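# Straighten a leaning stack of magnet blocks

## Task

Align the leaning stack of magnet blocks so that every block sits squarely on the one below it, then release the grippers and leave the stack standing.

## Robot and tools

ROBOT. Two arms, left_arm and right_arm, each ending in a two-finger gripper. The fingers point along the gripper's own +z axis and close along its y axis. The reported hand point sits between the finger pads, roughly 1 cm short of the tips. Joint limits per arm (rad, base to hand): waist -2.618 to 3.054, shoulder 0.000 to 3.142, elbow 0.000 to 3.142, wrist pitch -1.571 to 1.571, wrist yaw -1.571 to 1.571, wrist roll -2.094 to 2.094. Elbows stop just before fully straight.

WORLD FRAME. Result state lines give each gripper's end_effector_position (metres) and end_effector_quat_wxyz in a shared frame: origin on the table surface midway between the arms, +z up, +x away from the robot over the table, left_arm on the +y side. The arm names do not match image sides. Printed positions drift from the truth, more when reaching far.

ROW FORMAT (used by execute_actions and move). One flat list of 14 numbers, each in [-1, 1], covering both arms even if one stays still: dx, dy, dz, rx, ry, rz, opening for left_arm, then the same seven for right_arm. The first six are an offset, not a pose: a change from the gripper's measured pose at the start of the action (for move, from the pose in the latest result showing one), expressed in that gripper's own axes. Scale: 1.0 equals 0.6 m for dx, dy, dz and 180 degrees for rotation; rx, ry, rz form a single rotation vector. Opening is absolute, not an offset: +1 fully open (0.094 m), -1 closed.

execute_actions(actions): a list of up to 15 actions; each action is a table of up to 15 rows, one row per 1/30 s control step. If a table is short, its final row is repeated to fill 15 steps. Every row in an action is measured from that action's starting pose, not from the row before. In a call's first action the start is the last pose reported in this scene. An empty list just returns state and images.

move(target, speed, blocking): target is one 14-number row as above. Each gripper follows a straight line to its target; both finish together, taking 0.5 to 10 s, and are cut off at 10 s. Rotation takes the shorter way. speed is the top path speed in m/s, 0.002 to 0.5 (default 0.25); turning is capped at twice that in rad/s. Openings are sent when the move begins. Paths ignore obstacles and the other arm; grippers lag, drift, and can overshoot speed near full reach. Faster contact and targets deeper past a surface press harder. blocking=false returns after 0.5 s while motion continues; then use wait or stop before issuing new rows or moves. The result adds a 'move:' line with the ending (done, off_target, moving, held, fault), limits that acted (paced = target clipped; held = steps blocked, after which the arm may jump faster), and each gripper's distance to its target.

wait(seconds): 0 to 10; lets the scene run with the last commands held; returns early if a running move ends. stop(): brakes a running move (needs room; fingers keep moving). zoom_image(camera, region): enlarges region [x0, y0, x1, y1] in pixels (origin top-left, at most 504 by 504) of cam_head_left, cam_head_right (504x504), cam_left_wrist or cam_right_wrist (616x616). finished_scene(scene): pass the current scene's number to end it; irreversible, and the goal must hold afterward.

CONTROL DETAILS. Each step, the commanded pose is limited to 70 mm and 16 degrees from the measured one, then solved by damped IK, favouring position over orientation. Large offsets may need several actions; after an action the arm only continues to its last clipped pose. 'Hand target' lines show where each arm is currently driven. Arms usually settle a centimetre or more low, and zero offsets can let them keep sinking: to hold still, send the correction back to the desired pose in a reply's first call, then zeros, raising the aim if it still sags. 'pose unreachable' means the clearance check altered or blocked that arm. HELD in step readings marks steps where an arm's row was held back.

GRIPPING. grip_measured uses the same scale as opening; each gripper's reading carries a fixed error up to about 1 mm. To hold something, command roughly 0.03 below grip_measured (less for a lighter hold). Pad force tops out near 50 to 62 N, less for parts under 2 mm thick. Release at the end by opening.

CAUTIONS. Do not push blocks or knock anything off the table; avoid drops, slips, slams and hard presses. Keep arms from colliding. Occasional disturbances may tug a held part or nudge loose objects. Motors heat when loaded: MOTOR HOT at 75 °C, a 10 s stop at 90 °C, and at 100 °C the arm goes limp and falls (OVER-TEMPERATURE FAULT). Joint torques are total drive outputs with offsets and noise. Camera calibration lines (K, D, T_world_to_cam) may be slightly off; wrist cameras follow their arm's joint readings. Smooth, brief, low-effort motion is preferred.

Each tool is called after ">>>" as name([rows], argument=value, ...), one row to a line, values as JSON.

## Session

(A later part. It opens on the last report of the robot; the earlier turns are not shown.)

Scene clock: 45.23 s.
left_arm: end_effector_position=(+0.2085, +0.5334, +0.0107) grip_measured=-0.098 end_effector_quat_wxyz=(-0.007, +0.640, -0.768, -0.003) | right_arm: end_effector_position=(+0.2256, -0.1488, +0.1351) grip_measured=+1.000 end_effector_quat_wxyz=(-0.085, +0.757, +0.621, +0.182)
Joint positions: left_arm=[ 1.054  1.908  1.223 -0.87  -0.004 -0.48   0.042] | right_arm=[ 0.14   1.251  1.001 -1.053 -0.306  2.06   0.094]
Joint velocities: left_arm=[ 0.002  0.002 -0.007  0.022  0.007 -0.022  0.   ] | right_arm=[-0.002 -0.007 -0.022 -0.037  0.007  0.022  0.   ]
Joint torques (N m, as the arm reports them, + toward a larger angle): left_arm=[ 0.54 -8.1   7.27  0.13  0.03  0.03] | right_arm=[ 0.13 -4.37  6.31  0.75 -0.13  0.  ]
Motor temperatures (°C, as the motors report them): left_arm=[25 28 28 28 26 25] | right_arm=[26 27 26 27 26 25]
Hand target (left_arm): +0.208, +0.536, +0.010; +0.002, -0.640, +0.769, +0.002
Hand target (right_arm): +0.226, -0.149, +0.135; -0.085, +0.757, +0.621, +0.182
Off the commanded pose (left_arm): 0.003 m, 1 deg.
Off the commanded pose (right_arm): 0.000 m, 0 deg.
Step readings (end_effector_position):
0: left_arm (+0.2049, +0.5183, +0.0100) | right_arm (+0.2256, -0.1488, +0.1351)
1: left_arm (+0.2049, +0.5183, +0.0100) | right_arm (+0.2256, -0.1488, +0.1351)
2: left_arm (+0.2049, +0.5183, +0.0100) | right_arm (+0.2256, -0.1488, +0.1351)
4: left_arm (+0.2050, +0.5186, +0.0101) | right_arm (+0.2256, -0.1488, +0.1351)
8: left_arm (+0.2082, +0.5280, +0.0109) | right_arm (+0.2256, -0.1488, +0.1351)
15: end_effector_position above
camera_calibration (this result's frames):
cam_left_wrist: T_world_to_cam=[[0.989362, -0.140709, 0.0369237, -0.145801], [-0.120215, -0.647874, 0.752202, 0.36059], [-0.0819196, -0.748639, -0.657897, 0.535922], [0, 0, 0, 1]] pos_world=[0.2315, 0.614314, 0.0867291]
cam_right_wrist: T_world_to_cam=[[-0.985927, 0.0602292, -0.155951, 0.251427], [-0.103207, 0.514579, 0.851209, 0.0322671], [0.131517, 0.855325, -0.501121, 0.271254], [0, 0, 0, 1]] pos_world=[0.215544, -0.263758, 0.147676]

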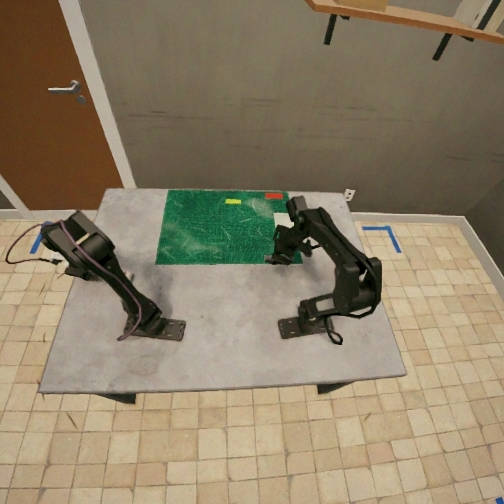

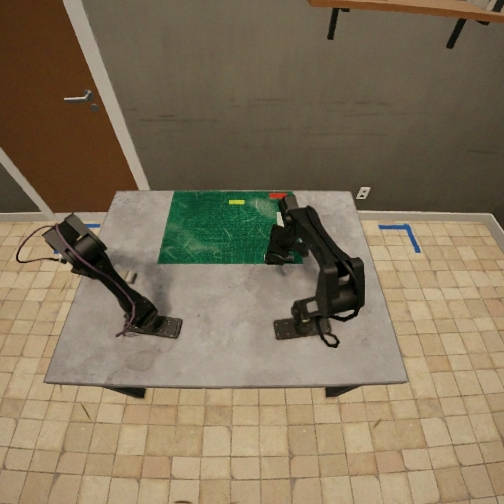

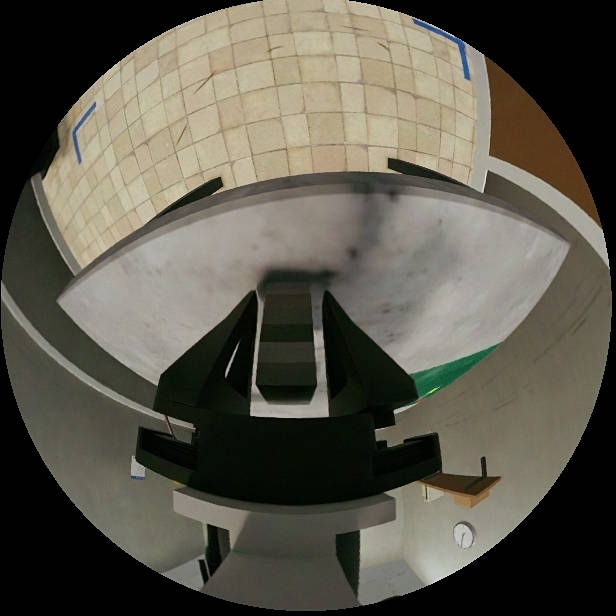

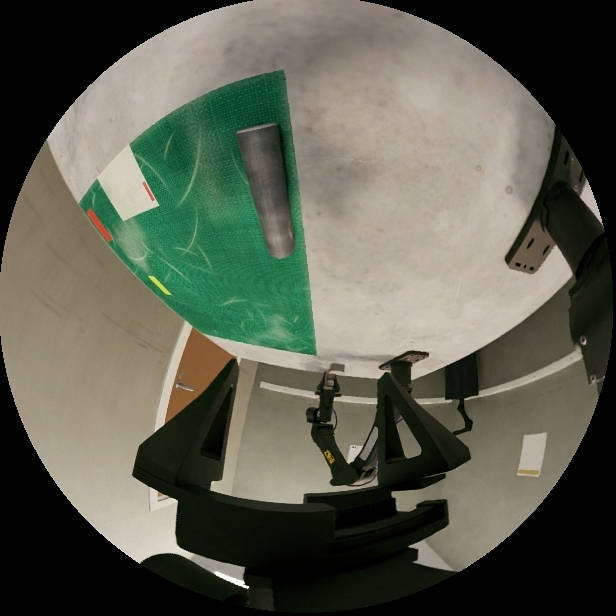

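Squeeze, then release and lift.

>>> execute_actions([
  [[0,0.002,0,0,0,0,-0.18, 0,0,0,0,0,0,1],[0,0.002,0,0,0,0,-0.25, 0,0,0,0,0,0,1],[0,0.002,0,0,0,0,-0.30, 0,0,0,0,0,0,1],[0,0.002,0,0,0,0,-0.33, 0,0,0,0,0,0,1],[0,0.002,0,0,0,0,-0.35, 0,0,0,0,0,0,1],[0,0.002,0,0,0,0,-0.37, 0,0,0,0,0,0,1],[0,0.002,0,0,0,0,-0.39, 0,0,0,0,0,0,1],[0,0.002,0,0,0,0,-0.41, 0,0,0,0,0,0,1],[0,0.002,0,0,0,0,-0.43, 0,0,0,0,0,0,1],[0,0.002,0,0,0,0,-0.45, 0,0,0,0,0,0,1],[0,0.002,0,0,0,0,-0.47, 0,0,0,0,0,0,1],[0,0.002,0,0,0,0,-0.49, 0,0,0,0,0,0,1],[0,0.002,0,0,0,0,-0.49, 0,0,0,0,0,0,1],[0,0.002,0,0,0,0,-0.49, 0,0,0,0,0,0,1],[0,0.002,0,0,0,0,0.0, 0,0,0,0,0,0,1]],
])

>>> move(target=[0.02,0,-0.12,0,0,0.2,0.6, 0,0,0,0,0,0,1], speed=0.4)

>>> zoom_image(camera="cam_left_wrist", region=[230, 200, 350, 320])

Scene clock: 46.33 s.
left_arm: end_effector_position=(+0.2078, +0.5337, +0.0107) grip_measured=-0.259 end_effector_quat_wxyz=(-0.006, +0.640, -0.769, -0.005) | right_arm: end_effector_position=(+0.2256, -0.1488, +0.1351) grip_measured=+1.000 end_effector_quat_wxyz=(-0.085, +0.757, +0.621, +0.182)
Joint positions: left_arm=[ 1.054  1.908  1.223 -0.871 -0.008 -0.478  0.035] | right_arm=[ 0.14   1.251  1.001 -1.053 -0.306  2.06   0.094]
Joint velocities: left_arm=[-0.012  0.022  0.012 -0.022  0.022 -0.007  0.422] | right_arm=[-0.022 -0.007  0.017 -0.007 -0.066  0.007  0.   ]
Joint torques (N m, as the arm reports them, + toward a larger angle): left_arm=[ 0.21 -9.64  5.34  0.28  0.04  0.  ] | right_arm=[ 0.04 -4.34  6.23  0.75 -0.16 -0.01]
Motor temperatures (°C, as the motors report them): left_arm=[25 28 28 28 26 25] | right_arm=[26 27 26 27 26 25]
Hand target (left_arm): +0.207, +0.534, +0.011; +0.007, -0.640, +0.768, +0.003
Hand target (right_arm): +0.226, -0.149, +0.135; -0.085, +0.757, +0.621, +0.182
Off the commanded pose (left_arm): 0.001 m, 0 deg.
Off the commanded pose (right_arm): 0.000 m, 0 deg.
Step readings (end_effector_position):
0: left_arm (+0.2085, +0.5334, +0.0107) | right_arm (+0.2256, -0.1488, +0.1351)
1: left_arm (+0.2085, +0.5334, +0.0107) | right_arm (+0.2256, -0.1488, +0.1351)
2: left_arm (+0.2085, +0.5334, +0.0107) | right_arm (+0.2256, -0.1488, +0.1351)
4: left_arm (+0.2085, +0.5334, +0.0107) | right_arm (+0.2256, -0.1488, +0.1351)
8: left_arm (+0.2081, +0.5336, +0.0107) | right_arm (+0.2256, -0.1488, +0.1351)
15: end_effector_position above
camera_calibration (this result's frames):
cam_left_wrist: T_world_to_cam=[[0.989223, -0.142601, 0.0332057, -0.144039], [-0.118777, -0.648968, 0.751487, 0.360977], [-0.0856133, -0.747332, -0.658912, 0.536151], [0, 0, 0, 1]] pos_world=[0.231264, 0.614405, 0.0867901]
cam_right_wrist: T_world_to_cam=[[-0.985927, 0.0602292, -0.155951, 0.251427], [-0.103207, 0.514579, 0.851209, 0.0322671], [0.131517, 0.855325, -0.501121, 0.271254], [0, 0, 0, 1]] pos_world=[0.215544, -0.263758, 0.147676]

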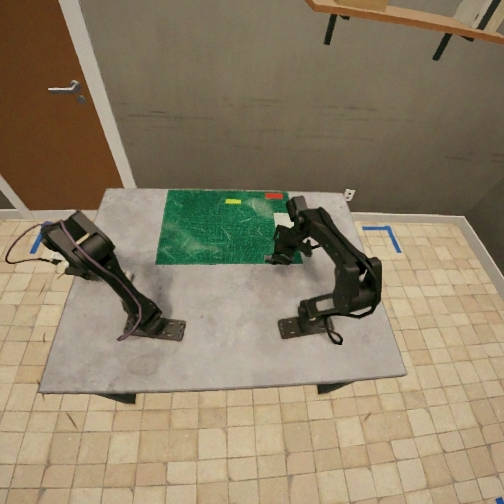

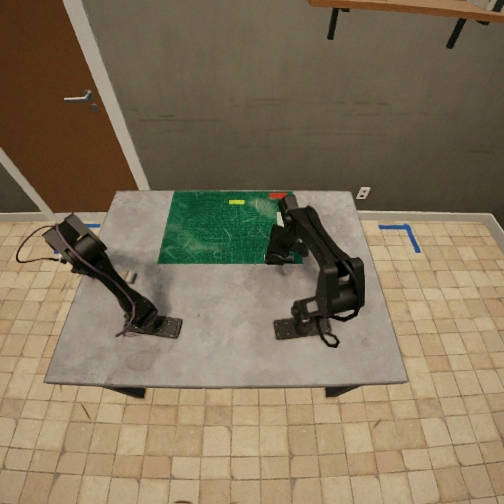

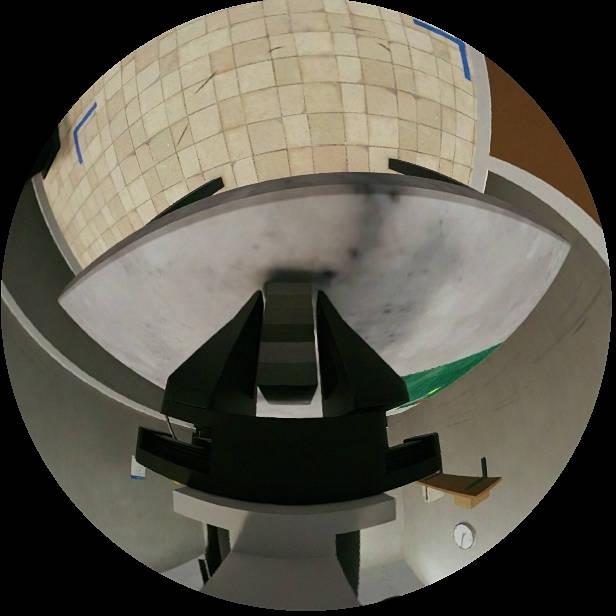

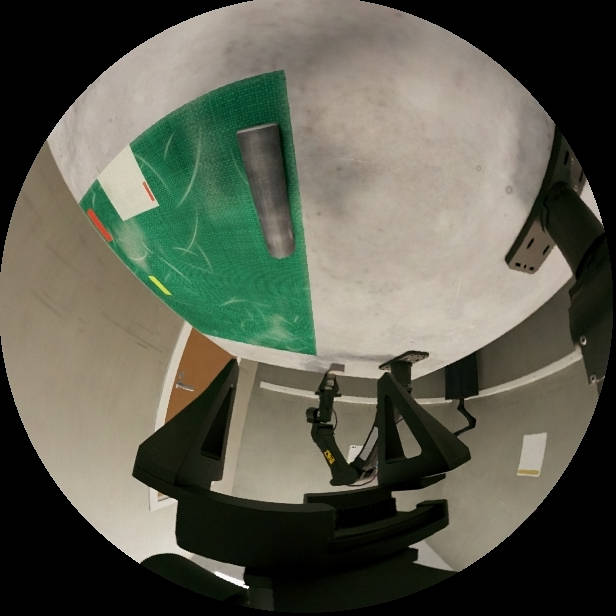

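Scene clock: 47.80 s.
left_arm: end_effector_position=(+0.2012, +0.5209, +0.0726) grip_measured=+0.598 end_effector_quat_wxyz=(-0.004, -0.378, +0.926, +0.002) | right_arm: end_effector_position=(+0.2256, -0.1488, +0.1351) grip_measured=+1.000 end_effector_quat_wxyz=(-0.085, +0.757, +0.621, +0.182)
Joint positions: left_arm=[ 1.046  1.797  1.338 -1.115 -0.008  0.127  0.075] | right_arm=[ 0.14   1.251  1.001 -1.053 -0.306  2.06   0.094]
Joint velocities: left_arm=[-0.017 -0.007  0.007  0.007  0.022 -0.007  0.001] | right_arm=[-0.012 -0.017 -0.002  0.007 -0.007  0.051  0.   ]
Joint torques (N m, as the arm reports them, + toward a larger angle): left_arm=[ -0.57 -10.04   7.7    0.07   0.01   0.05] | right_arm=[-0.03 -4.34  6.31  0.73 -0.12 -0.04]
Motor temperatures (°C, as the motors report them): left_arm=[25 28 29 28 26 25] | right_arm=[26 27 26 27 26 25]
Hand target (left_arm): +0.205, +0.522, +0.082; +0.005, -0.371, +0.929, +0.007
Hand target (right_arm): +0.226, -0.149, +0.135; -0.085, +0.757, +0.621, +0.182
Off the commanded pose (left_arm): 0.011 m, 1 deg.
Off the commanded pose (right_arm): 0.000 m, 0 deg.
move: off_target (left_arm)
camera_calibration (this result's frames):
cam_left_wrist: T_world_to_cam=[[0.727363, -0.685783, 0.0254066, 0.19485], [-0.455584, -0.454858, 0.765211, 0.271025], [-0.513212, -0.568161, -0.643278, 0.558452], [0, 0, 0, 1]] pos_world=[0.268352, 0.574193, 0.146898]
cam_right_wrist: T_world_to_cam=[[-0.985927, 0.0602292, -0.155951, 0.251427], [-0.103207, 0.514579, 0.851209, 0.0322671], [0.131517, 0.855325, -0.501121, 0.271254], [0, 0, 0, 1]] pos_world=[0.215544, -0.263758, 0.147676]

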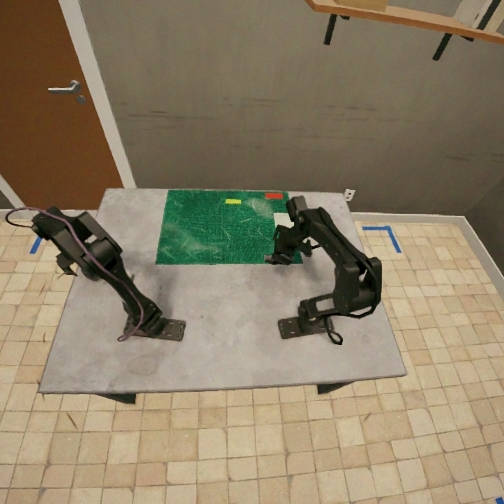

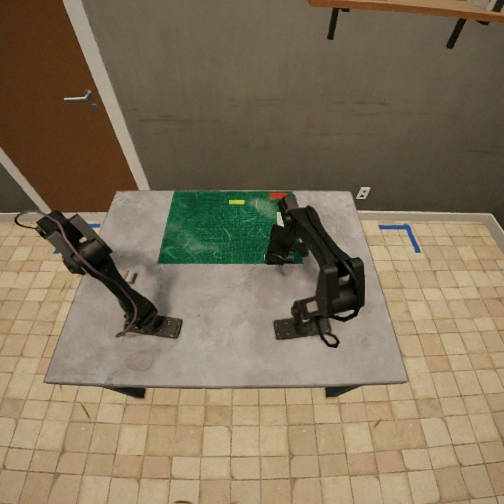

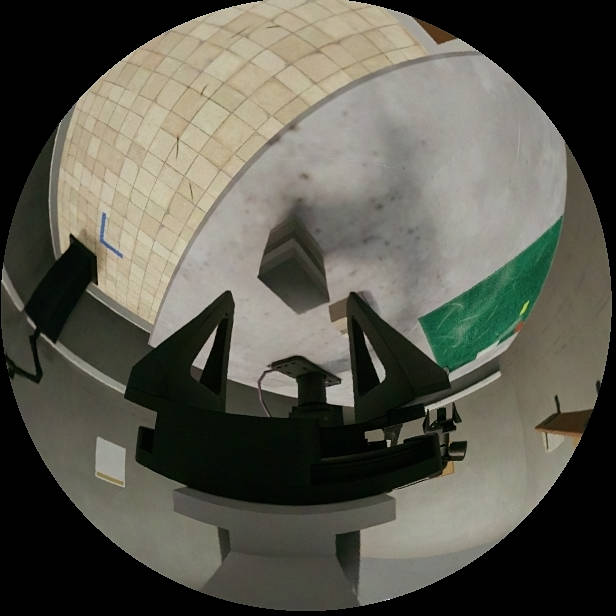

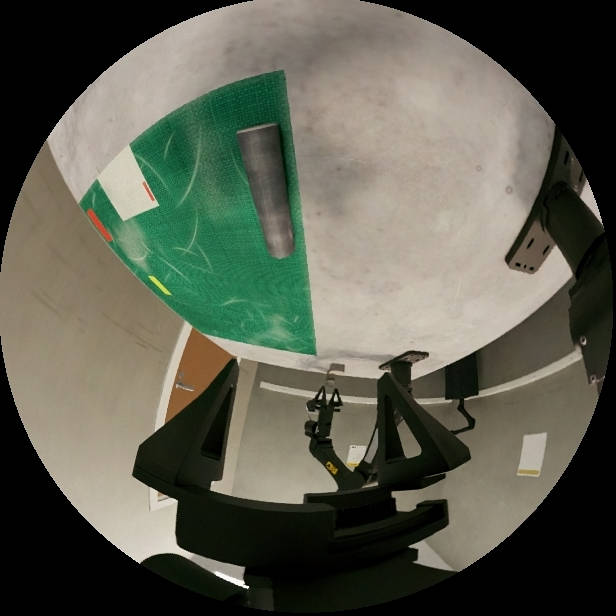

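Region (230, 200, 350, 320) of cam_left_wrist's 616x616 image, scaled by 4.200, with more detail than that image has.

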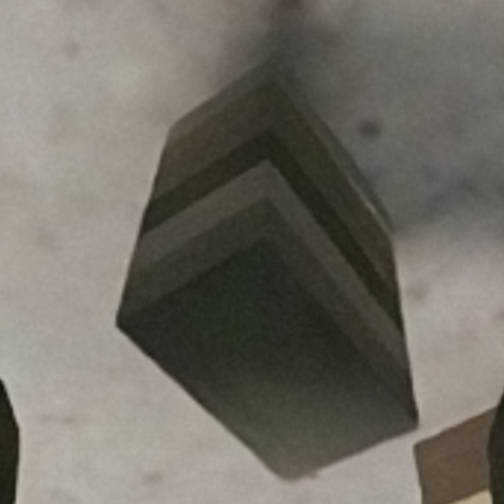

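The stack looks square.

>>> finished_scene(scene=1)

The scene is finished: the task was done.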